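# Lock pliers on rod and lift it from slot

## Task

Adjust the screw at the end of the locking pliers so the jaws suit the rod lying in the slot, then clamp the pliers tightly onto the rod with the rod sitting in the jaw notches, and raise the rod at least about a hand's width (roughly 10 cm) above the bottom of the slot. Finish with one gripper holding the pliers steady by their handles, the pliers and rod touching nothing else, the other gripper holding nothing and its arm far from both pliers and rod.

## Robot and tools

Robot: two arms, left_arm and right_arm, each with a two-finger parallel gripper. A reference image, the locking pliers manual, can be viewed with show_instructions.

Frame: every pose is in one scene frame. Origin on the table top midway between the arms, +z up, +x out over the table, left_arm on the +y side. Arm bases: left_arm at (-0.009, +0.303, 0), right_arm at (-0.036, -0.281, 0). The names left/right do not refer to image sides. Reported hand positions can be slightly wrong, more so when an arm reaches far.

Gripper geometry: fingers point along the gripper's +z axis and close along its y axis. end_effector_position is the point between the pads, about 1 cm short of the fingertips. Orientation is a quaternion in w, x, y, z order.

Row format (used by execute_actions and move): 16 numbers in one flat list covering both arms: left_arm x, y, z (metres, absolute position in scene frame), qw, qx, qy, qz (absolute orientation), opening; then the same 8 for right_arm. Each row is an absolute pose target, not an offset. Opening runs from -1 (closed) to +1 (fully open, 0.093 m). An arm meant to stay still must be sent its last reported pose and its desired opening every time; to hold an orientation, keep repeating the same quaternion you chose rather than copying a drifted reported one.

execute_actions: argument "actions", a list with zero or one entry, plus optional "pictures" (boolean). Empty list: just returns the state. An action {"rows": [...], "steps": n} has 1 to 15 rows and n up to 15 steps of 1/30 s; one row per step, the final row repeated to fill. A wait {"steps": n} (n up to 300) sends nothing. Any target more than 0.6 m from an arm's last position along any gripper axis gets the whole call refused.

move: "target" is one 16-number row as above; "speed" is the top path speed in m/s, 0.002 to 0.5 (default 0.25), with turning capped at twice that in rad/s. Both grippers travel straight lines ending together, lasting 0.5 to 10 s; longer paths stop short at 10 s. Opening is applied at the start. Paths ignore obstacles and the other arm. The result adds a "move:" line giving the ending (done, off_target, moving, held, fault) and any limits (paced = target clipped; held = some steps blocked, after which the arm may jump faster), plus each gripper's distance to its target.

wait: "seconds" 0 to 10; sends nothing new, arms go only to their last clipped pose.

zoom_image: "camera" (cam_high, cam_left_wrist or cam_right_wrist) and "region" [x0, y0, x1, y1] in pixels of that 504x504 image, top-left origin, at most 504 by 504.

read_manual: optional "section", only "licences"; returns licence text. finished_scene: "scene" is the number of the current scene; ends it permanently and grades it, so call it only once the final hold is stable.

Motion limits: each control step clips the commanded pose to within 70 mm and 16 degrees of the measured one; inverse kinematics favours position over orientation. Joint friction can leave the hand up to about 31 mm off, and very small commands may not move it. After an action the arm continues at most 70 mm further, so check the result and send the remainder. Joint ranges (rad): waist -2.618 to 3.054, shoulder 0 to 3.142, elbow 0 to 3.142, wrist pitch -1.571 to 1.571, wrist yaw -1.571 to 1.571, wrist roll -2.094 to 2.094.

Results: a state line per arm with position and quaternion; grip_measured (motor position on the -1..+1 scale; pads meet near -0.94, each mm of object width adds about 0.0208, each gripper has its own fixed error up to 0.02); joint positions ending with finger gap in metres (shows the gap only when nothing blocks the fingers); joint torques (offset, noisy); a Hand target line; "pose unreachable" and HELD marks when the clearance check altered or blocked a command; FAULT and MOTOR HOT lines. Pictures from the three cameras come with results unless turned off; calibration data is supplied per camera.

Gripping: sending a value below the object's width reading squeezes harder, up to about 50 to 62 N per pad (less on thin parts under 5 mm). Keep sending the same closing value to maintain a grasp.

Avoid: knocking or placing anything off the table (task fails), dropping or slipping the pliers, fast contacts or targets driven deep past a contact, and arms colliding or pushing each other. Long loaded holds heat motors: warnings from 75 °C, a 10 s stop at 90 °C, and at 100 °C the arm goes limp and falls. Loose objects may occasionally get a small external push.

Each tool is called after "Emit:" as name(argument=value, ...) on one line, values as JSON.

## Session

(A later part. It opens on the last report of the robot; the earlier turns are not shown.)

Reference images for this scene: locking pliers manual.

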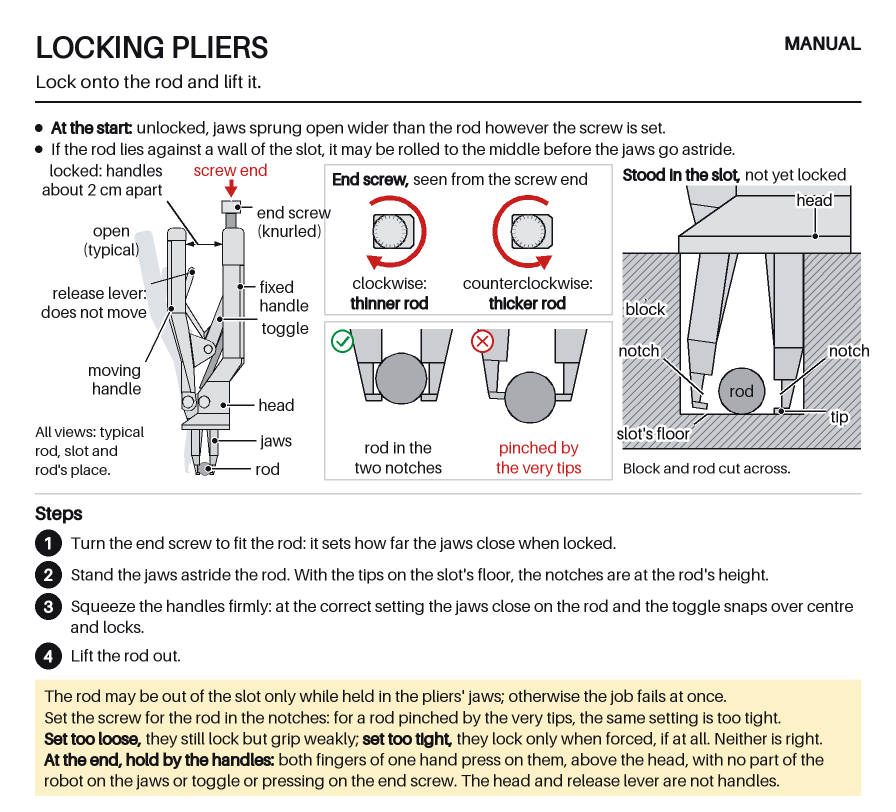

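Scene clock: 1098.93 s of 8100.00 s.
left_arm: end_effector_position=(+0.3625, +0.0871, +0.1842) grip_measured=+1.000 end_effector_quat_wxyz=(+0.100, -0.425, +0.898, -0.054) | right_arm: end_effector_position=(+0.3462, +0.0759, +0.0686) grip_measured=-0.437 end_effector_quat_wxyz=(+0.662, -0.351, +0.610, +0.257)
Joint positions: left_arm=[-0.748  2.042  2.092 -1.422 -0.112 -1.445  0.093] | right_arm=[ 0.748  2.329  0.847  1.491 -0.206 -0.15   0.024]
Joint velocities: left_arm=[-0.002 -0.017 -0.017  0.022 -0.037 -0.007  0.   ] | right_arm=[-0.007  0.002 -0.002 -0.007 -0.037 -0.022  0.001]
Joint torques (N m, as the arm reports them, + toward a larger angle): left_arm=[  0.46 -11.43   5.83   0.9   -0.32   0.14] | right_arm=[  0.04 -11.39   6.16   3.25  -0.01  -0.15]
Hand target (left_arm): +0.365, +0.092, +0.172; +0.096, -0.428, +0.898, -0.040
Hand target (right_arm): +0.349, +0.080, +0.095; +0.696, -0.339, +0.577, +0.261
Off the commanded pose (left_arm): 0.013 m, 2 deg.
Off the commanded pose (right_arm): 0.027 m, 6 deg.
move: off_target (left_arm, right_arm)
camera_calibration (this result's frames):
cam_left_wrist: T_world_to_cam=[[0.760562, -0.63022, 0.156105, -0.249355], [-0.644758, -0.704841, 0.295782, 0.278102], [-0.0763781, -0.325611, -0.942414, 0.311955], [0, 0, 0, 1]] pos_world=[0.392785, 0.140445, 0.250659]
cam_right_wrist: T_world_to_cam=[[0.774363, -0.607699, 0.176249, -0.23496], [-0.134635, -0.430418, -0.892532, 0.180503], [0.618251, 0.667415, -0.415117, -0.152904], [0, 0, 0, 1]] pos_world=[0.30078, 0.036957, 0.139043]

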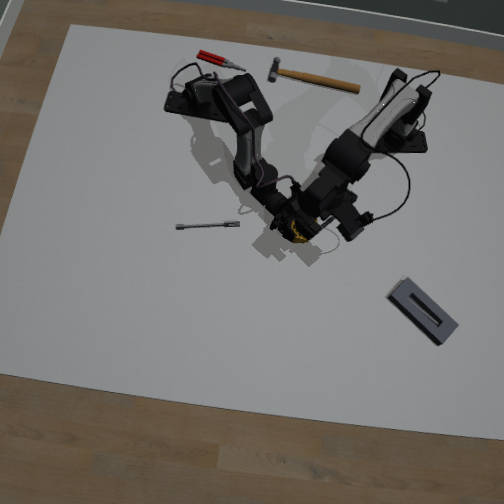

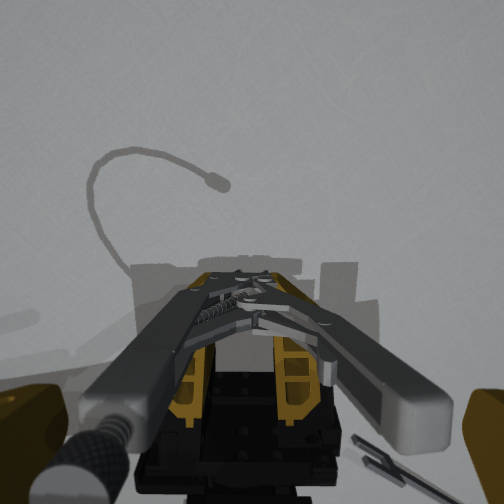

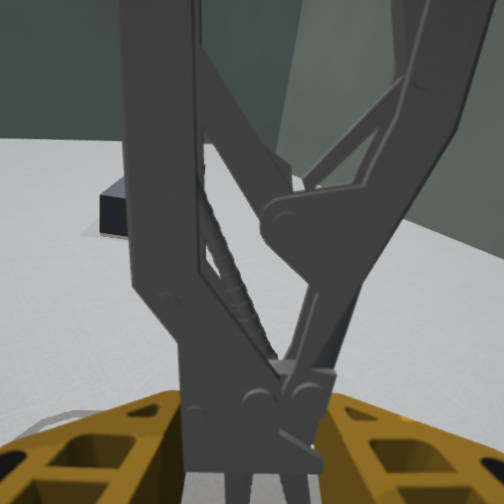

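Emit:
move(target=[0.368,0.089,0.146,0.0965,-0.428,0.8976,-0.040,1.0,0.35,0.08,0.095,0.696,-0.339,0.576,0.261,-0.45], speed=0.04)

Scene clock: 1102.87 s of 8100.00 s.
left_arm: end_effector_position=(+0.3676, +0.0839, +0.1584) grip_measured=+1.000 end_effector_quat_wxyz=(+0.100, -0.425, +0.898, -0.054) | right_arm: end_effector_position=(+0.3462, +0.0759, +0.0684) grip_measured=-0.437 end_effector_quat_wxyz=(+0.662, -0.351, +0.611, +0.257)
Joint positions: left_arm=[-0.748  2.042  1.987 -1.318 -0.112 -1.445  0.093] | right_arm=[ 0.748  2.329  0.847  1.49  -0.206 -0.15   0.024]
Joint velocities: left_arm=[-0.002  0.002 -0.017 -0.095  0.007  0.007  0.   ] | right_arm=[-0.012 -0.007 -0.002 -0.022  0.037 -0.066 -0.   ]
Joint torques (N m, as the arm reports them, + toward a larger angle): left_arm=[  0.09 -11.81   5.74   0.86  -0.32   0.07] | right_arm=[  0.03 -11.44   6.15   3.24  -0.01  -0.14]
Hand target (left_arm): +0.368, +0.089, +0.146; +0.096, -0.428, +0.898, -0.040
Hand target (right_arm): +0.349, +0.080, +0.095; +0.696, -0.339, +0.577, +0.261
Off the commanded pose (left_arm): 0.013 m, 2 deg.
Off the commanded pose (right_arm): 0.027 m, 6 deg.
move: off_target (left_arm, right_arm)
camera_calibration (this result's frames):
cam_left_wrist: T_world_to_cam=[[0.760727, -0.630308, 0.154939, -0.251038], [-0.64448, -0.705165, 0.295614, 0.286723], [-0.0770705, -0.324737, -0.942659, 0.287168], [0, 0, 0, 1]] pos_world=[0.39789, 0.13721, 0.224838]
cam_right_wrist: T_world_to_cam=[[0.774467, -0.607614, 0.176085, -0.23496], [-0.135162, -0.430849, -0.892244, 0.180536], [0.618006, 0.667214, -0.415805, -0.152834], [0, 0, 0, 1]] pos_world=[0.300823, 0.036992, 0.138906]

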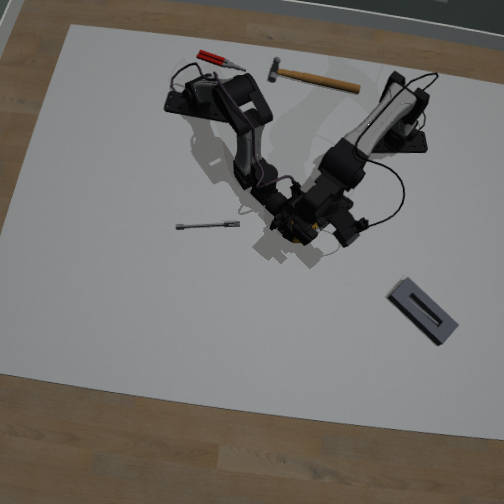

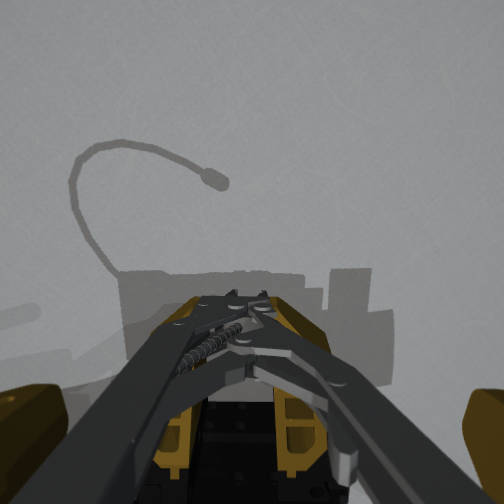

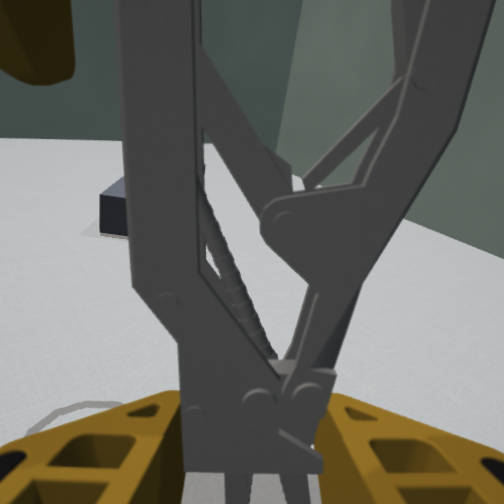

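Emit:
execute_actions(actions=[{"rows":[[0.368,0.088,0.150,0.0965,-0.428,0.8976,-0.040,0.85,0.35,0.08,0.095,0.696,-0.339,0.576,0.261,-0.45],[0.368,0.088,0.150,0.0965,-0.428,0.8976,-0.040,0.8,0.35,0.08,0.095,0.696,-0.339,0.576,0.261,-0.45],[0.368,0.088,0.150,0.0965,-0.428,0.8976,-0.040,0.75,0.35,0.08,0.095,0.696,-0.339,0.576,0.261,-0.45],[0.368,0.088,0.150,0.0965,-0.428,0.8976,-0.040,0.7,0.35,0.08,0.095,0.696,-0.339,0.576,0.261,-0.45],[0.368,0.088,0.150,0.0965,-0.428,0.8976,-0.040,0.65,0.35,0.08,0.095,0.696,-0.339,0.576,0.261,-0.45],[0.368,0.088,0.150,0.0965,-0.428,0.8976,-0.040,0.6,0.35,0.08,0.095,0.696,-0.339,0.576,0.261,-0.45],[0.368,0.088,0.150,0.0965,-0.428,0.8976,-0.040,0.56,0.35,0.08,0.095,0.696,-0.339,0.576,0.261,-0.45],[0.368,0.088,0.150,0.0965,-0.428,0.8976,-0.040,0.52,0.35,0.08,0.095,0.696,-0.339,0.576,0.261,-0.45],[0.368,0.088,0.150,0.0965,-0.428,0.8976,-0.040,0.48,0.35,0.08,0.095,0.696,-0.339,0.576,0.261,-0.45],[0.368,0.088,0.150,0.0965,-0.428,0.8976,-0.040,0.45,0.35,0.08,0.095,0.696,-0.339,0.576,0.261,-0.45]],"steps":15}])

Scene clock: 1108.73 s of 8100.00 s.
left_arm: end_effector_position=(+0.3673, +0.0845, +0.1583) grip_measured=+0.452 end_effector_quat_wxyz=(+0.100, -0.425, +0.898, -0.052) | right_arm: end_effector_position=(+0.3471, +0.0752, +0.0691) grip_measured=-0.437 end_effector_quat_wxyz=(+0.664, -0.348, +0.611, +0.255)
Joint positions: left_arm=[-0.748  2.042  1.987 -1.32  -0.114 -1.445  0.067] | right_arm=[ 0.748  2.329  0.847  1.493 -0.199 -0.15   0.024]
Joint velocities: left_arm=[-0.012 -0.007  0.007 -0.022 -0.022 -0.095  0.   ] | right_arm=[-0.002 -0.007 -0.002  0.037  0.007  0.051 -0.   ]
Joint torques (N m, as the arm reports them, + toward a larger angle): left_arm=[ -0.05 -11.53   7.75   0.73  -0.29   0.06] | right_arm=[  0.   -11.45   6.12   3.19  -0.06  -0.14]
Hand target (left_arm): +0.368, +0.088, +0.150; +0.096, -0.428, +0.898, -0.040
Hand target (right_arm): +0.349, +0.080, +0.095; +0.696, -0.339, +0.577, +0.261
Off the commanded pose (left_arm): 0.009 m, 1 deg.
Off the commanded pose (right_arm): 0.027 m, 6 deg.
Steps of this call (steps 1 to 161: nothing new was sent; steps 162 to 176: all 15 steps of this action). Readings (end_effector_position):
162: left_arm (+0.3682, +0.0835, +0.1585) | right_arm (+0.3462, +0.0759, +0.0687)
163: left_arm (+0.3682, +0.0835, +0.1585) | right_arm (+0.3462, +0.0759, +0.0687)
165: left_arm (+0.3682, +0.0836, +0.1586) | right_arm (+0.3462, +0.0759, +0.0687)
169: left_arm (+0.3681, +0.0838, +0.1585) | right_arm (+0.3464, +0.0758, +0.0688)
176: the state above
camera_calibration (this result's frames):
cam_left_wrist: T_world_to_cam=[[0.761103, -0.630456, 0.152471, -0.250185], [-0.643947, -0.706234, 0.294219, 0.287072], [-0.0778121, -0.322114, -0.943498, 0.287445], [0, 0, 0, 1]] pos_world=[0.397642, 0.137599, 0.224888]
cam_right_wrist: T_world_to_cam=[[0.770152, -0.612928, 0.17659, -0.234284], [-0.136138, -0.428417, -0.893267, 0.181149], [0.623163, 0.663911, -0.413389, -0.154335], [0, 0, 0, 1]] pos_world=[0.301271, 0.0364726, 0.139386]

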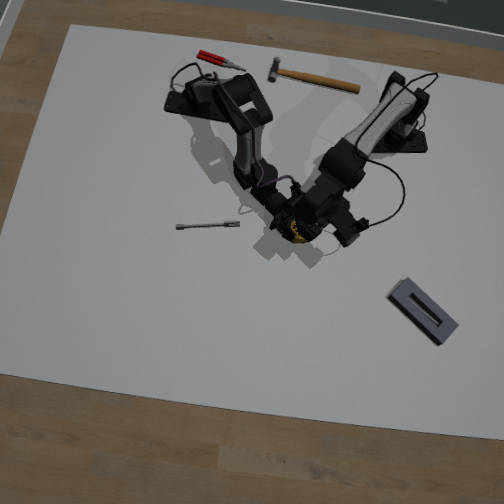

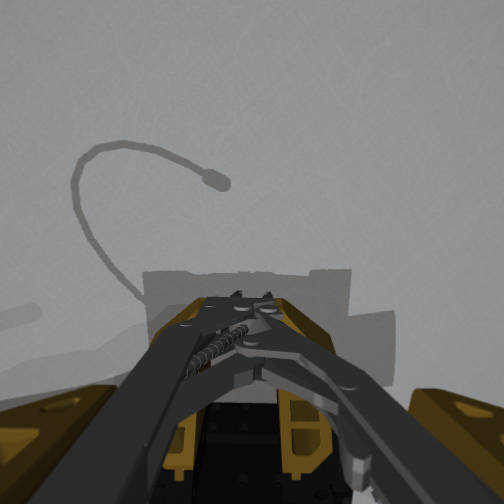

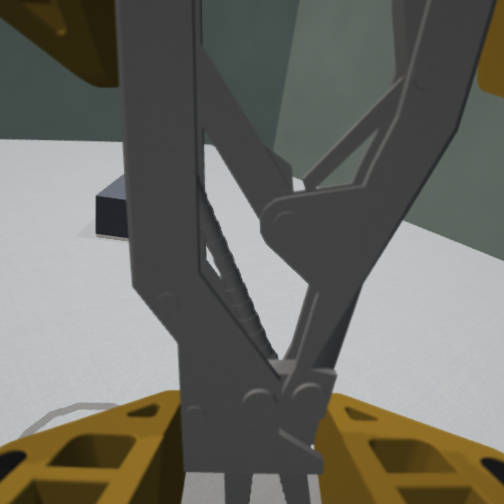

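Emit:
execute_actions(actions=[{"rows":[[0.369,0.086,0.150,0.0965,-0.428,0.8976,-0.040,0.43,0.35,0.08,0.095,0.696,-0.339,0.576,0.261,-0.45],[0.369,0.086,0.150,0.0965,-0.428,0.8976,-0.040,0.41,0.35,0.08,0.095,0.696,-0.339,0.576,0.261,-0.4],[0.369,0.086,0.150,0.0965,-0.428,0.8976,-0.040,0.39,0.35,0.08,0.095,0.696,-0.339,0.576,0.261,-0.35],[0.369,0.086,0.150,0.0965,-0.428,0.8976,-0.040,0.37,0.35,0.08,0.095,0.696,-0.339,0.576,0.261,-0.33],[0.369,0.086,0.150,0.0965,-0.428,0.8976,-0.040,0.37,0.35,0.08,0.095,0.696,-0.339,0.576,0.261,-0.33],[0.369,0.086,0.150,0.0965,-0.428,0.8976,-0.040,0.37,0.35,0.08,0.095,0.696,-0.339,0.576,0.261,-0.33],[0.369,0.086,0.150,0.0965,-0.428,0.8976,-0.040,0.37,0.35,0.08,0.095,0.696,-0.339,0.576,0.261,-0.28],[0.369,0.086,0.150,0.0965,-0.428,0.8976,-0.040,0.37,0.35,0.08,0.095,0.696,-0.339,0.576,0.261,-0.2],[0.369,0.086,0.150,0.0965,-0.428,0.8976,-0.040,0.37,0.35,0.08,0.095,0.696,-0.339,0.576,0.261,0.1]],"steps":15}])

Scene clock: 1114.50 s of 8100.00 s.
left_arm: end_effector_position=(+0.3674, +0.0846, +0.1513) grip_measured=+0.374 end_effector_quat_wxyz=(+0.095, -0.425, +0.899, -0.044) | right_arm: end_effector_position=(+0.3487, +0.0760, +0.0813) grip_measured=+0.098 end_effector_quat_wxyz=(+0.680, -0.342, +0.595, +0.257)
Joint positions: left_arm=[-0.748  2.059  1.987 -1.323 -0.115 -1.445  0.063] | right_arm=[ 0.748  2.329  0.855  1.532 -0.197 -0.15   0.05 ]
Joint velocities: left_arm=[ 0.002  0.022  0.017 -0.007 -0.037 -0.007 -0.001] | right_arm=[-0.017  0.017  0.002  0.081  0.007 -0.022 -0.   ]
Joint torques (N m, as the arm reports them, + toward a larger angle): left_arm=[ -0.02 -12.58   9.04   0.64  -0.3   -0.01] | right_arm=[ -0.02 -11.28   6.01   2.65  -0.1   -0.14]
Hand target (left_arm): +0.369, +0.086, +0.150; +0.096, -0.428, +0.898, -0.040
Hand target (right_arm): +0.350, +0.080, +0.095; +0.696, -0.339, +0.577, +0.261
Off the commanded pose (left_arm): 0.002 m, 1 deg.
Off the commanded pose (right_arm): 0.014 m, 3 deg.
Steps of this call (steps 1 to 158: nothing new was sent; steps 159 to 173: all 15 steps of this action). Readings (end_effector_position):
159: left_arm (+0.3672, +0.0845, +0.1583) | right_arm (+0.3471, +0.0752, +0.0691)
160: left_arm (+0.3672, +0.0846, +0.1583) | right_arm (+0.3472, +0.0751, +0.0691)
162: left_arm (+0.3670, +0.0848, +0.1582) | right_arm (+0.3474, +0.0750, +0.0692)
166: left_arm (+0.3669, +0.0849, +0.1576) | right_arm (+0.3474, +0.0749, +0.0712)
173: the state above
camera_calibration (this result's frames):
cam_left_wrist: T_world_to_cam=[[0.763472, -0.631942, 0.133266, -0.246988], [-0.639133, -0.709618, 0.296566, 0.287442], [-0.0928448, -0.311595, -0.945668, 0.285774], [0, 0, 0, 1]] pos_world=[0.398815, 0.136938, 0.217916]
cam_right_wrist: T_world_to_cam=[[0.761767, -0.620509, 0.186227, -0.234517], [-0.103742, -0.400579, -0.91037, 0.180597], [0.639491, 0.67417, -0.36952, -0.160879], [0, 0, 0, 1]] pos_world=[0.300263, 0.035283, 0.148635]

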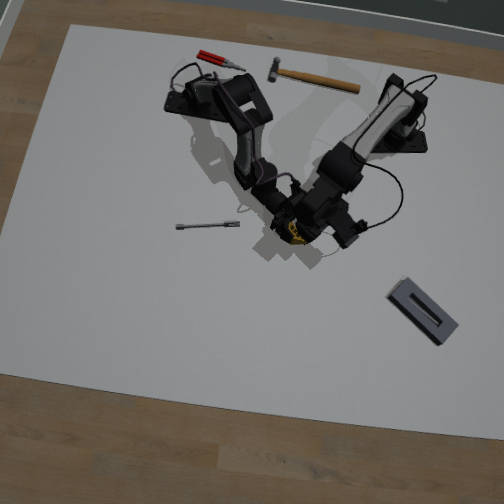

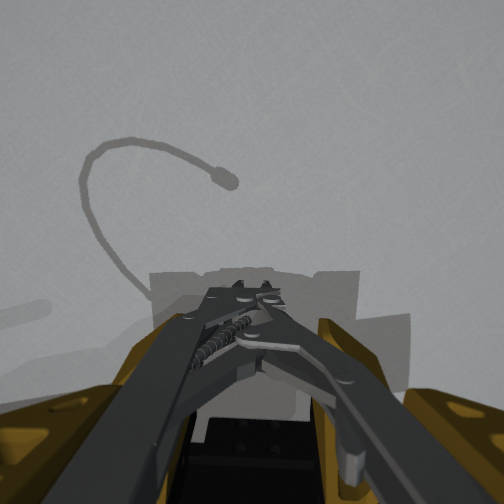

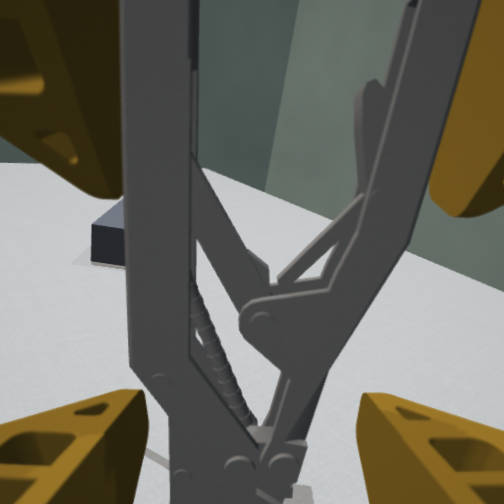

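Right rose up against the handle; retract it now.

Emit:
move(target=[0.369,0.086,0.152,0.0965,-0.428,0.8976,-0.040,0.37,0.295,0.015,0.075,0.663,-0.3,0.62,0.3,0.3], speed=0.1)

Emit:
move(target=[0.42,0.24,0.215,0.20,-0.422,0.882,0.06,0.37,0.27,0.03,0.13,0.61,-0.317,0.665,0.291,0.3], speed=0.15)

Scene clock: 1118.27 s of 8100.00 s.
left_arm: end_effector_position=(+0.3666, +0.0851, +0.1511) grip_measured=+0.374 end_effector_quat_wxyz=(+0.094, -0.425, +0.899, -0.042) | right_arm: end_effector_position=(+0.2970, +0.0173, +0.0651) grip_measured=+0.298 end_effector_quat_wxyz=(+0.616, -0.325, +0.661, +0.279)
Joint positions: left_arm=[-0.748  2.059  1.987 -1.327 -0.115 -1.445  0.063] | right_arm=[ 0.703  2.15   0.515  1.546 -0.24  -0.052  0.06 ]
Joint velocities: left_arm=[-0.027  0.007 -0.007 -0.051  0.081 -0.007  0.001] | right_arm=[ 0.007 -0.002 -0.012  0.007  0.007 -0.022 -0.001]
Joint torques (N m, as the arm reports them, + toward a larger angle): left_arm=[ -0.18 -12.18   9.92   0.65  -0.32   0.01] | right_arm=[ -0.79 -10.98   2.34   2.66  -0.09  -0.06]
Hand target (left_arm): +0.369, +0.086, +0.152; +0.097, -0.428, +0.898, -0.040
Hand target (right_arm): +0.296, +0.014, +0.076; +0.624, -0.320, +0.653, +0.285
Off the commanded pose (left_arm): 0.003 m, 1 deg.
Off the commanded pose (right_arm): 0.010 m, 8 deg.
joint sent to its limit (right arm) — the command would take joint 4 (wrist pitch) past its upper limit, so that joint was sent only as far as its limit.
move: off_target (right_arm)
camera_calibration (this result's frames):
cam_left_wrist: T_world_to_cam=[[0.763935, -0.63224, 0.129136, -0.245504], [-0.638084, -0.710292, 0.29721, 0.286917], [-0.0961837, -0.309449, -0.946039, 0.286795], [0, 0, 0, 1]] pos_world=[0.398212, 0.137326, 0.217749]
cam_right_wrist: T_world_to_cam=[[0.783721, -0.61872, 0.0544618, -0.226517], [-0.275605, -0.424998, -0.862217, 0.185338], [0.556617, 0.660728, -0.503602, -0.0606261], [0, 0, 0, 1]] pos_world=[0.262352, -0.0213248, 0.141607]

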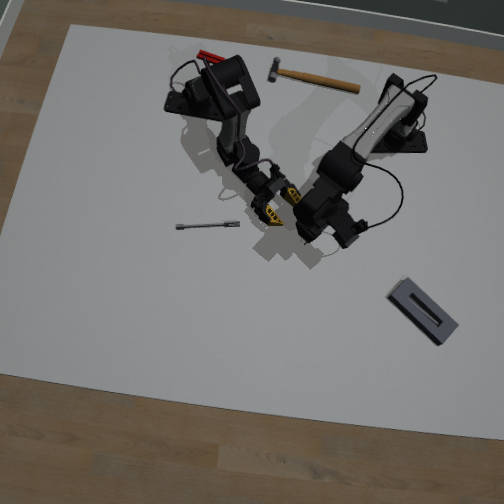

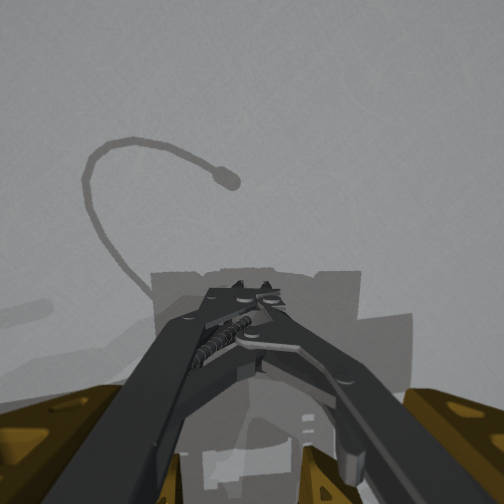

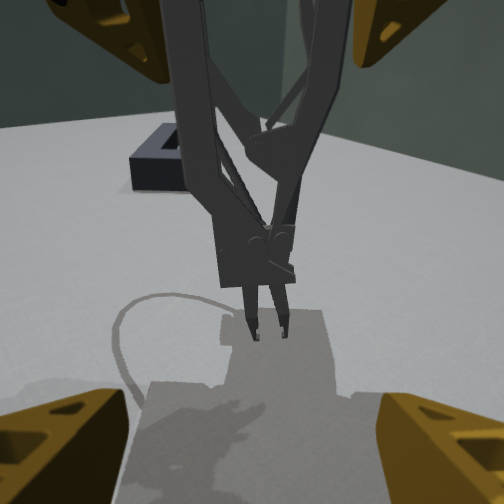

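Scene clock: 1120.03 s of 8100.00 s.
left_arm: end_effector_position=(+0.4148, +0.2398, +0.2026) grip_measured=+0.374 end_effector_quat_wxyz=(+0.186, -0.424, +0.884, +0.067) | right_arm: end_effector_position=(+0.2745, +0.0310, +0.1278) grip_measured=+0.298 end_effector_quat_wxyz=(+0.612, -0.320, +0.663, +0.289)
Joint positions: left_arm=[-0.46   2.043  2.134 -1.463 -0.347 -1.142  0.063] | right_arm=[ 0.788  1.803  0.485  1.234 -0.164 -0.023  0.06 ]
Joint velocities: left_arm=[-0.012 -0.027  0.012 -0.022 -0.022  0.007 -0.   ] | right_arm=[ 0.012  0.002 -0.002 -0.066 -0.007 -0.037 -0.   ]
Joint torques (N m, as the arm reports them, + toward a larger angle): left_arm=[ -0.29 -13.36  11.1    0.73  -0.59   0.18] | right_arm=[ 0.3  -9.54  4.24  2.35  0.05 -0.01]
Hand target (left_arm): +0.418, +0.243, +0.215; +0.203, -0.422, +0.881, +0.064
Hand target (right_arm): +0.271, +0.030, +0.130; +0.610, -0.317, +0.665, +0.291
Off the commanded pose (left_arm): 0.013 m, 2 deg.
Off the commanded pose (right_arm): 0.005 m, 1 deg.
move: off_target (left_arm)
camera_calibration (this result's frames):
cam_left_wrist: T_world_to_cam=[[0.782369, -0.622611, 0.0159395, -0.178154], [-0.622639, -0.781286, 0.0437342, 0.47421], [-0.014776, -0.0441409, -0.998916, 0.301349], [0, 0, 0, 1]] pos_world=[0.439097, 0.272875, 0.283123]
cam_right_wrist: T_world_to_cam=[[0.788223, -0.614511, 0.0328904, -0.202393], [-0.286166, -0.413328, -0.864447, 0.241818], [0.544807, 0.671965, -0.501646, -0.0229878], [0, 0, 0, 1]] pos_world=[0.241254, -0.00897566, 0.204164]

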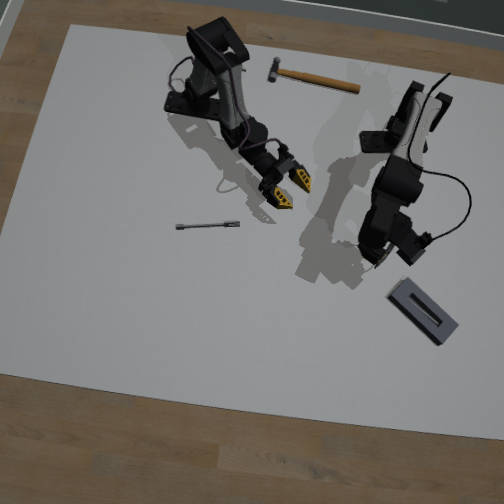

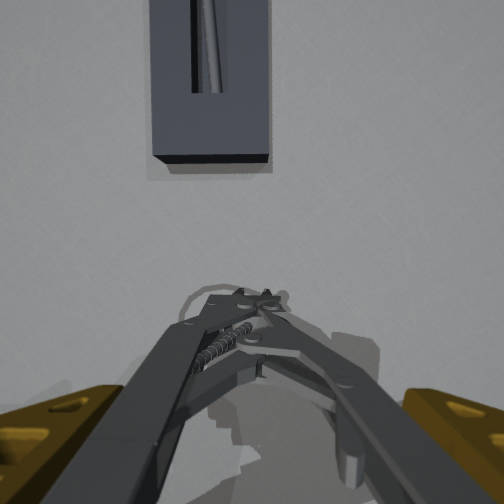

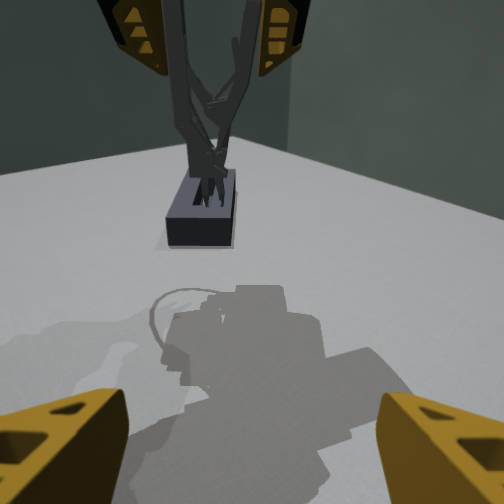

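Emit:
move(target=[0.507,0.390,0.205,0.226,-0.417,0.874,0.108,0.37,0.27,0.03,0.13,0.61,-0.317,0.665,0.291,0.3], speed=0.12)

Scene clock: 1126.60 s of 8100.00 s.
left_arm: end_effector_position=(+0.5020, +0.3894, +0.2012) grip_measured=+0.374 end_effector_quat_wxyz=(+0.223, -0.417, +0.875, +0.107) | right_arm: end_effector_position=(+0.2746, +0.0309, +0.1271) grip_measured=+0.298 end_effector_quat_wxyz=(+0.611, -0.319, +0.664, +0.289)
Joint positions: left_arm=[-0.126  2.449  2.78  -1.553 -0.365 -0.773  0.063] | right_arm=[ 0.788  1.803  0.485  1.231 -0.163 -0.021  0.06 ]
Joint velocities: left_arm=[-0.017  0.007 -0.002 -0.022 -0.007  0.037  0.001] | right_arm=[-0.037 -0.017 -0.002 -0.007  0.037 -0.037 -0.001]
Joint torques (N m, as the arm reports them, + toward a larger angle): left_arm=[ -0.22 -14.99  10.66   1.13  -0.52   0.14] | right_arm=[ 0.46 -9.73  4.23  2.34  0.   -0.06]
Hand target (left_arm): +0.504, +0.393, +0.206; +0.233, -0.415, +0.872, +0.111
Hand target (right_arm): +0.270, +0.030, +0.130; +0.610, -0.317, +0.665, +0.291
Off the commanded pose (left_arm): 0.006 m, 0 deg.
Off the commanded pose (right_arm): 0.006 m, 0 deg.
joint sent to its limit (left arm) — the command would take joint 4 (wrist pitch) past its lower limit, so that joint was sent only as far as its limit.
move: done
camera_calibration (this result's frames):
cam_left_wrist: T_world_to_cam=[[0.785875, -0.617938, -0.0235175, -0.148866], [-0.618094, -0.783769, -0.06055, 0.665108], [0.0189838, 0.0621208, -0.997888, 0.249286], [0, 0, 0, 1]] pos_world=[0.523357, 0.413816, 0.285531]
cam_right_wrist: T_world_to_cam=[[0.787541, -0.615483, 0.0309842, -0.202095], [-0.28938, -0.41373, -0.863184, 0.241963], [0.544094, 0.670826, -0.503938, -0.0227401], [0, 0, 0, 1]] pos_world=[0.24155, -0.00902369, 0.203661]

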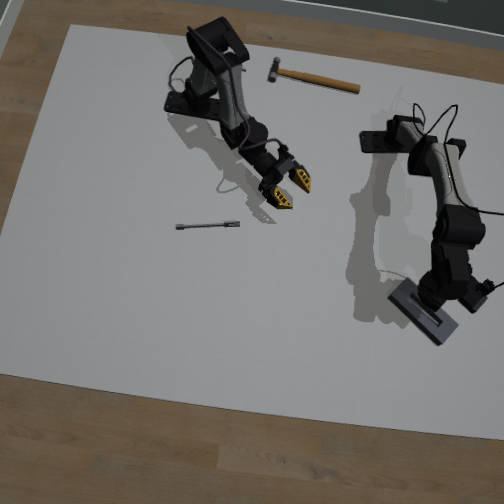

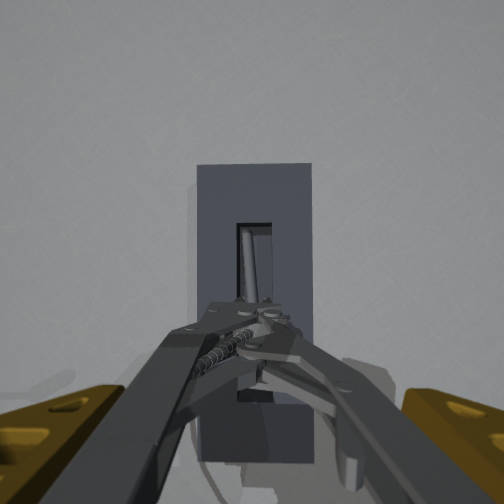

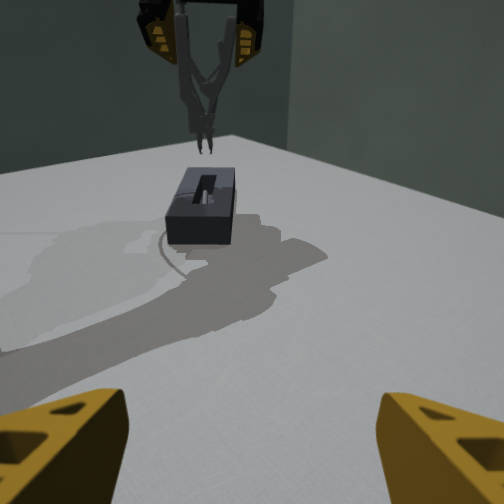

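Emit:
move(target=[0.504,0.391,0.165,0.205,-0.419,0.879,0.098,0.37,0.27,0.03,0.13,0.61,-0.317,0.665,0.291,0.3], speed=0.04)

Emit:
zoom_image(camera="cam_right_wrist", region=[160,120,250,220])

Scene clock: 1132.30 s of 8100.00 s.
left_arm: end_effector_position=(+0.5049, +0.3857, +0.1553) grip_measured=+0.374 end_effector_quat_wxyz=(+0.190, -0.414, +0.884, +0.100) | right_arm: end_effector_position=(+0.2746, +0.0309, +0.1270) grip_measured=+0.298 end_effector_quat_wxyz=(+0.611, -0.319, +0.664, +0.289)
Joint positions: left_arm=[-0.121  2.391  2.496 -1.385 -0.325 -0.773  0.063] | right_arm=[ 0.788  1.803  0.485  1.231 -0.163 -0.021  0.06 ]
Joint velocities: left_arm=[-0.002  0.002 -0.012  0.022 -0.037 -0.022 -0.001] | right_arm=[-0.007  0.007  0.022 -0.037 -0.022 -0.007 -0.   ]
Joint torques (N m, as the arm reports them, + toward a larger angle): left_arm=[  0.37 -18.76   6.4    1.3   -0.4    0.03] | right_arm=[ 0.42 -9.78  4.2   2.34  0.   -0.06]
Hand target (left_arm): +0.505, +0.391, +0.165; +0.205, -0.419, +0.879, +0.098
Hand target (right_arm): +0.270, +0.030, +0.130; +0.610, -0.317, +0.665, +0.291
Off the commanded pose (left_arm): 0.011 m, 2 deg.
Off the commanded pose (right_arm): 0.006 m, 0 deg.
move: off_target (left_arm)
camera_calibration (this result's frames):
cam_left_wrist: T_world_to_cam=[[0.77919, -0.625364, -0.0422267, -0.145366], [-0.625722, -0.780025, 0.00577632, 0.65331], [-0.0365502, 0.0219213, -0.999091, 0.247433], [0, 0, 0, 1]] pos_world=[0.531102, 0.413267, 0.237297]
cam_right_wrist: T_world_to_cam=[[0.78755, -0.615475, 0.0309153, -0.202084], [-0.289627, -0.413949, -0.862996, 0.241931], [0.54395, 0.670699, -0.504263, -0.0226945], [0, 0, 0, 1]] pos_world=[0.241566, -0.00900964, 0.203589]

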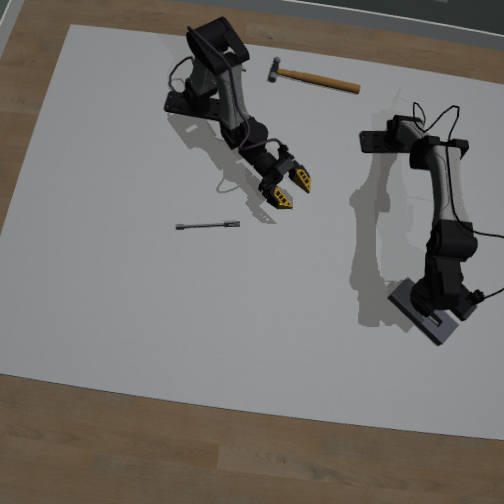

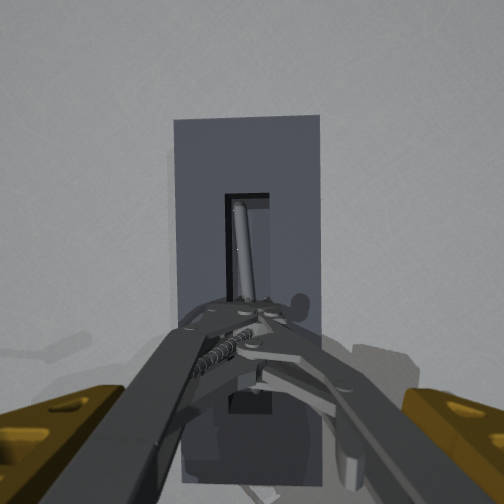

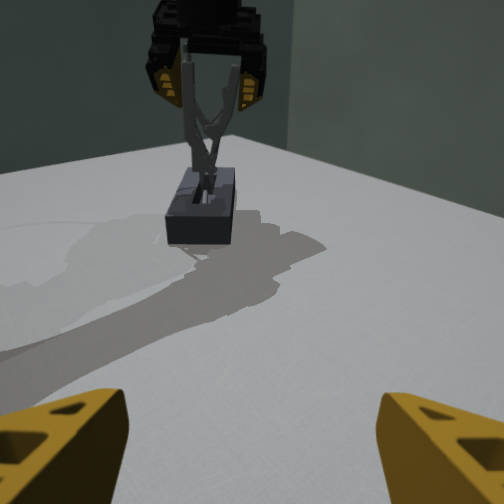

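Region (160, 120, 250, 220) of cam_right_wrist's 504x504 image, scaled by 5.040, with more detail than that image has; it fills the left 454 columns of this view, and the rest is white.

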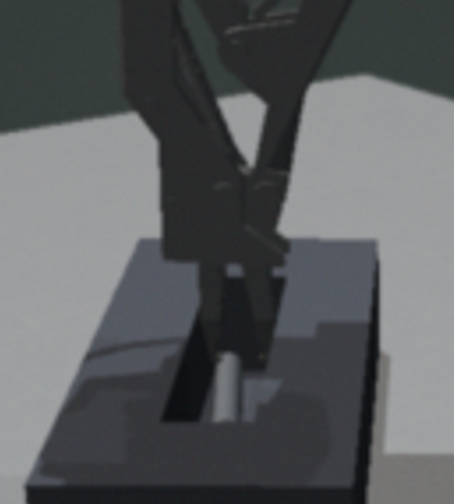

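Emit:
move(target=[0.503,0.399,0.155,0.185,-0.422,0.883,0.088,0.37,0.27,0.03,0.13,0.61,-0.317,0.665,0.291,0.3], speed=0.02)

Emit:
zoom_image(camera="cam_right_wrist", region=[160,120,250,220])

Scene clock: 1135.33 s of 8100.00 s.
left_arm: end_effector_position=(+0.5026, +0.3936, +0.1532) grip_measured=+0.374 end_effector_quat_wxyz=(+0.181, -0.422, +0.884, +0.086) | right_arm: end_effector_position=(+0.2746, +0.0309, +0.1270) grip_measured=+0.298 end_effector_quat_wxyz=(+0.611, -0.319, +0.664, +0.289)
Joint positions: left_arm=[-0.094  2.391  2.496 -1.389 -0.287 -0.766  0.063] | right_arm=[ 0.788  1.803  0.485  1.231 -0.163 -0.021  0.06 ]
Joint velocities: left_arm=[ 0.002  0.002  0.002 -0.007  0.037  0.066  0.   ] | right_arm=[-0.002 -0.007 -0.007 -0.037 -0.066 -0.037 -0.001]
Joint torques (N m, as the arm reports them, + toward a larger angle): left_arm=[  0.44 -16.66   8.14   1.1   -0.37   0.13] | right_arm=[ 0.38 -9.75  4.19  2.34 -0.01 -0.05]
Hand target (left_arm): +0.503, +0.399, +0.155; +0.185, -0.422, +0.883, +0.089
Hand target (right_arm): +0.270, +0.030, +0.130; +0.610, -0.317, +0.665, +0.291
Off the commanded pose (left_arm): 0.006 m, 1 deg.
Off the commanded pose (right_arm): 0.006 m, 0 deg.
move: done
camera_calibration (this result's frames):
cam_left_wrist: T_world_to_cam=[[0.7852, -0.618813, -0.0230724, -0.147312], [-0.617939, -0.785419, 0.0356238, 0.651709], [-0.0401659, -0.0137145, -0.999099, 0.260895], [0, 0, 0, 1]] pos_world=[0.528864, 0.424284, 0.234045]
cam_right_wrist: T_world_to_cam=[[0.78755, -0.615475, 0.0309153, -0.202084], [-0.289627, -0.413949, -0.862996, 0.241931], [0.54395, 0.670699, -0.504263, -0.0226945], [0, 0, 0, 1]] pos_world=[0.241566, -0.00900964, 0.203589]

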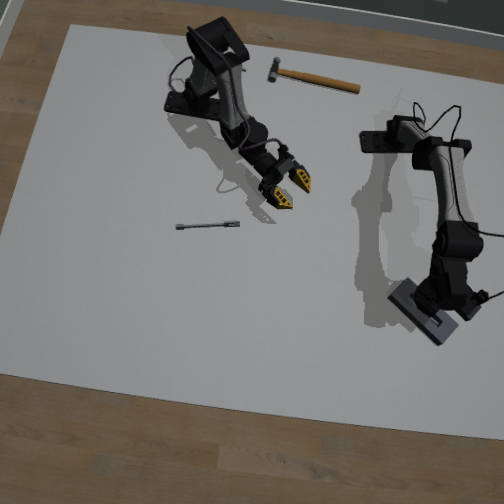

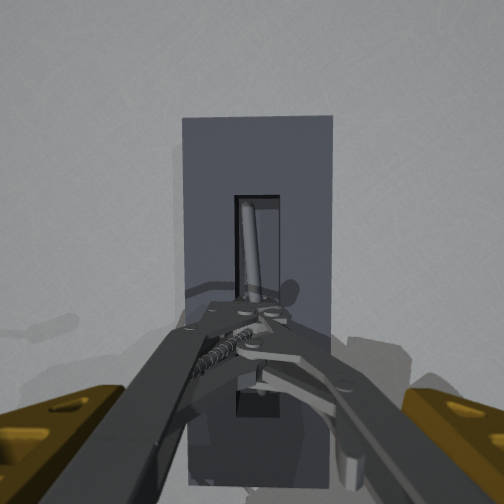

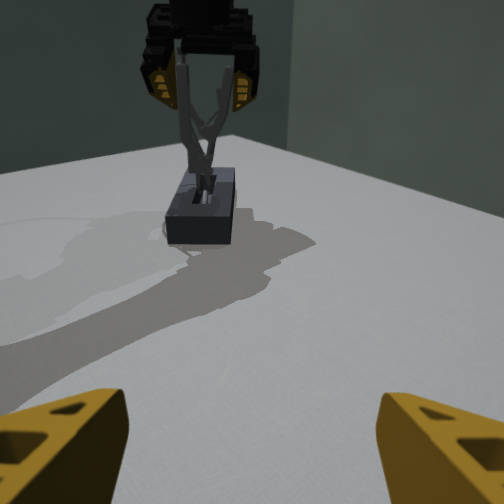

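Region (160, 120, 250, 220) of cam_right_wrist's 504x504 image, scaled by 5.040, with more detail than that image has; it fills the left 454 columns of this view, and the rest is white.

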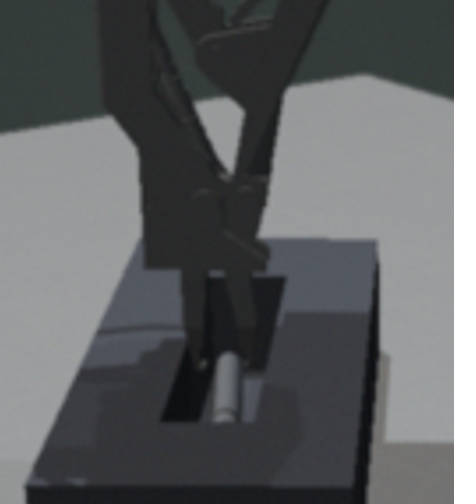

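Astride now. Lower.

Emit:
move(target=[0.507,0.400,0.134,0.168,-0.424,0.886,0.080,0.37,0.27,0.03,0.13,0.61,-0.317,0.665,0.291,0.3], speed=0.02)

Emit:
zoom_image(camera="cam_right_wrist", region=[160,120,250,220])

Scene clock: 1139.10 s of 8100.00 s.
left_arm: end_effector_position=(+0.5045, +0.3945, +0.1394) grip_measured=+0.374 end_effector_quat_wxyz=(+0.167, -0.424, +0.887, +0.077) | right_arm: end_effector_position=(+0.2746, +0.0309, +0.1270) grip_measured=+0.298 end_effector_quat_wxyz=(+0.611, -0.319, +0.664, +0.289)
Joint positions: left_arm=[-0.084  2.417  2.496 -1.383 -0.258 -0.764  0.063] | right_arm=[ 0.788  1.803  0.485  1.231 -0.163 -0.021  0.06 ]
Joint velocities: left_arm=[ 0.002  0.007  0.002 -0.066 -0.007  0.022  0.001] | right_arm=[-0.007  0.007  0.002 -0.037  0.051 -0.007  0.001]
Joint torques (N m, as the arm reports them, + toward a larger angle): left_arm=[  0.35 -15.43   7.55   1.2   -0.36   0.12] | right_arm=[ 0.44 -9.77  4.24  2.35  0.   -0.05]
Hand target (left_arm): +0.507, +0.400, +0.134; +0.168, -0.424, +0.886, +0.080
Hand target (right_arm): +0.270, +0.030, +0.130; +0.610, -0.317, +0.665, +0.291
Off the commanded pose (left_arm): 0.008 m, 0 deg.
Off the commanded pose (right_arm): 0.006 m, 0 deg.
move: done
camera_calibration (this result's frames):
cam_left_wrist: T_world_to_cam=[[0.785235, -0.618878, -0.0199249, -0.149003], [-0.616402, -0.784339, 0.069721, 0.648093], [-0.0587766, -0.0424656, -0.997368, 0.267654], [0, 0, 0, 1]] pos_world=[0.53222, 0.427475, 0.218795]
cam_right_wrist: T_world_to_cam=[[0.78755, -0.615475, 0.0309153, -0.202084], [-0.289627, -0.413949, -0.862996, 0.241931], [0.54395, 0.670699, -0.504263, -0.0226945], [0, 0, 0, 1]] pos_world=[0.241566, -0.00900964, 0.203589]

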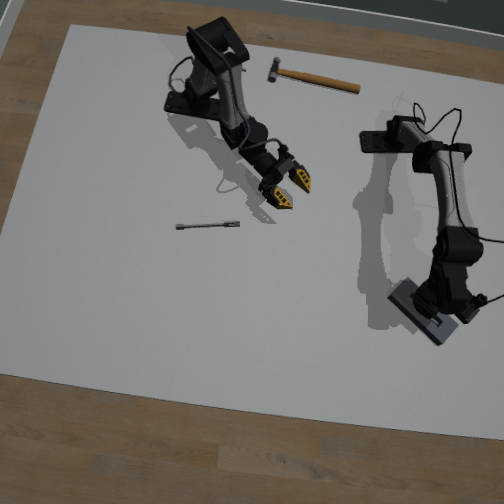

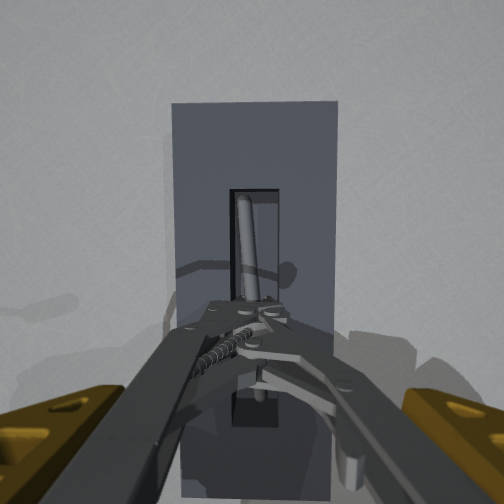

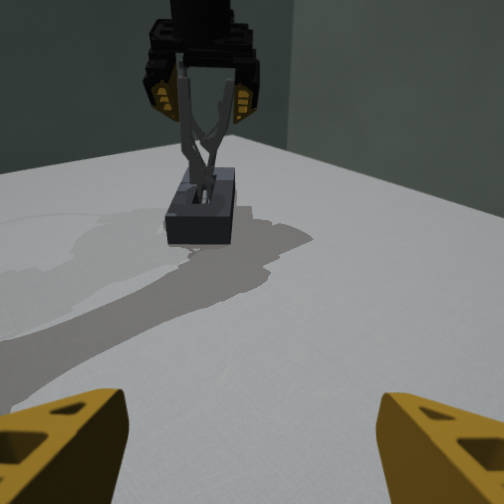

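Region (160, 120, 250, 220) of cam_right_wrist's 504x504 image, scaled by 5.040, with more detail than that image has; it fills the left 454 columns of this view, and the rest is white.

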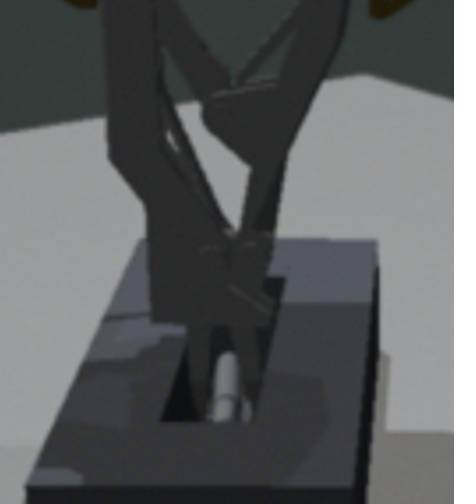

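Emit:
move(target=[0.509,0.401,0.124,0.155,-0.424,0.889,0.074,0.37,0.27,0.03,0.13,0.61,-0.317,0.665,0.291,0.3], speed=0.015)

Emit:
zoom_image(camera="cam_right_wrist", region=[160,120,250,220])

Scene clock: 1146.23 s of 8100.00 s.
left_arm: end_effector_position=(+0.5052, +0.3945, +0.1328) grip_measured=+0.373 end_effector_quat_wxyz=(+0.159, -0.424, +0.889, +0.071) | right_arm: end_effector_position=(+0.2746, +0.0309, +0.1270) grip_measured=+0.298 end_effector_quat_wxyz=(+0.611, -0.319, +0.664, +0.289)
Joint positions: left_arm=[-0.077  2.428  2.496 -1.381 -0.239 -0.759  0.063] | right_arm=[ 0.788  1.803  0.485  1.231 -0.163 -0.021  0.06 ]
Joint velocities: left_arm=[-0.007  0.007 -0.007 -0.066  0.022  0.022 -0.   ] | right_arm=[-0.007 -0.012 -0.022 -0.051  0.022  0.022  0.001]
Joint torques (N m, as the arm reports them, + toward a larger angle): left_arm=[  0.63 -13.49  10.49   0.99  -0.32   0.19] | right_arm=[ 0.43 -9.79  4.21  2.35 -0.01 -0.06]
Hand target (left_arm): +0.509, +0.401, +0.124; +0.156, -0.424, +0.889, +0.074
Hand target (right_arm): +0.270, +0.030, +0.130; +0.610, -0.317, +0.665, +0.291
Off the commanded pose (left_arm): 0.012 m, 1 deg.
Off the commanded pose (right_arm): 0.006 m, 0 deg.
move: off_target (left_arm)
camera_calibration (this result's frames):
cam_left_wrist: T_world_to_cam=[[0.783079, -0.621732, -0.0153948, -0.148061], [-0.618212, -0.780868, 0.0897728, 0.645945], [-0.0678359, -0.0607819, -0.995843, 0.272768], [0, 0, 0, 1]] pos_world=[0.533778, 0.428923, 0.211366]
cam_right_wrist: T_world_to_cam=[[0.78755, -0.615475, 0.0309153, -0.202084], [-0.289627, -0.413949, -0.862996, 0.241931], [0.54395, 0.670699, -0.504263, -0.0226945], [0, 0, 0, 1]] pos_world=[0.241566, -0.00900964, 0.203589]

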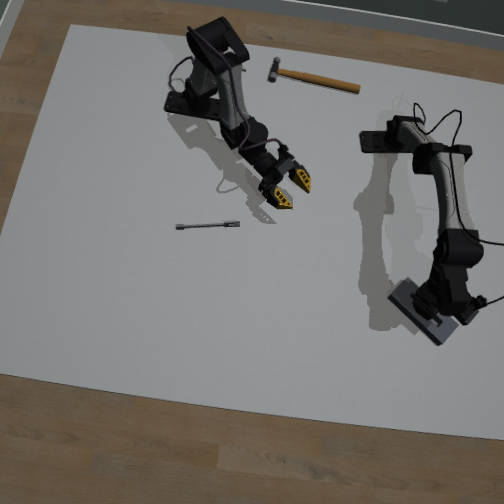

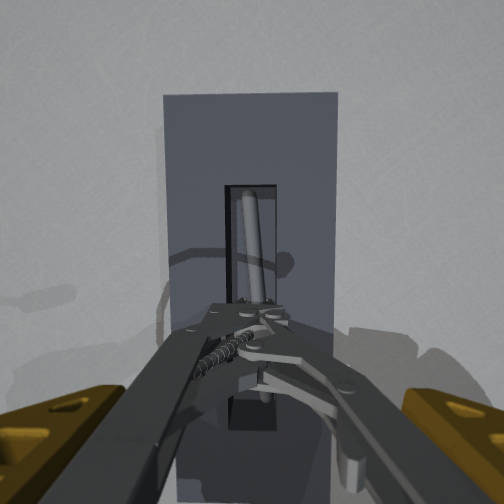

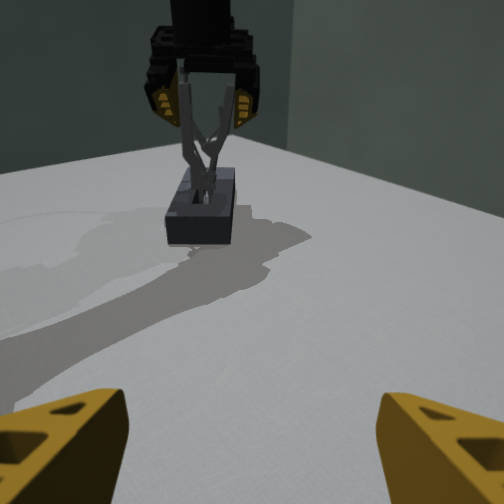

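Region (160, 120, 250, 220) of cam_right_wrist's 504x504 image, scaled by 5.040, with more detail than that image has; it fills the left 454 columns of this view, and the rest is white.

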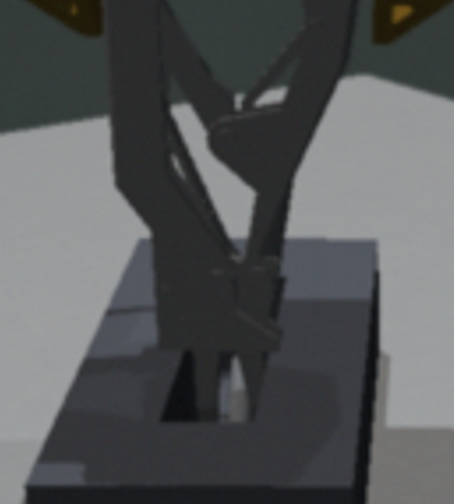

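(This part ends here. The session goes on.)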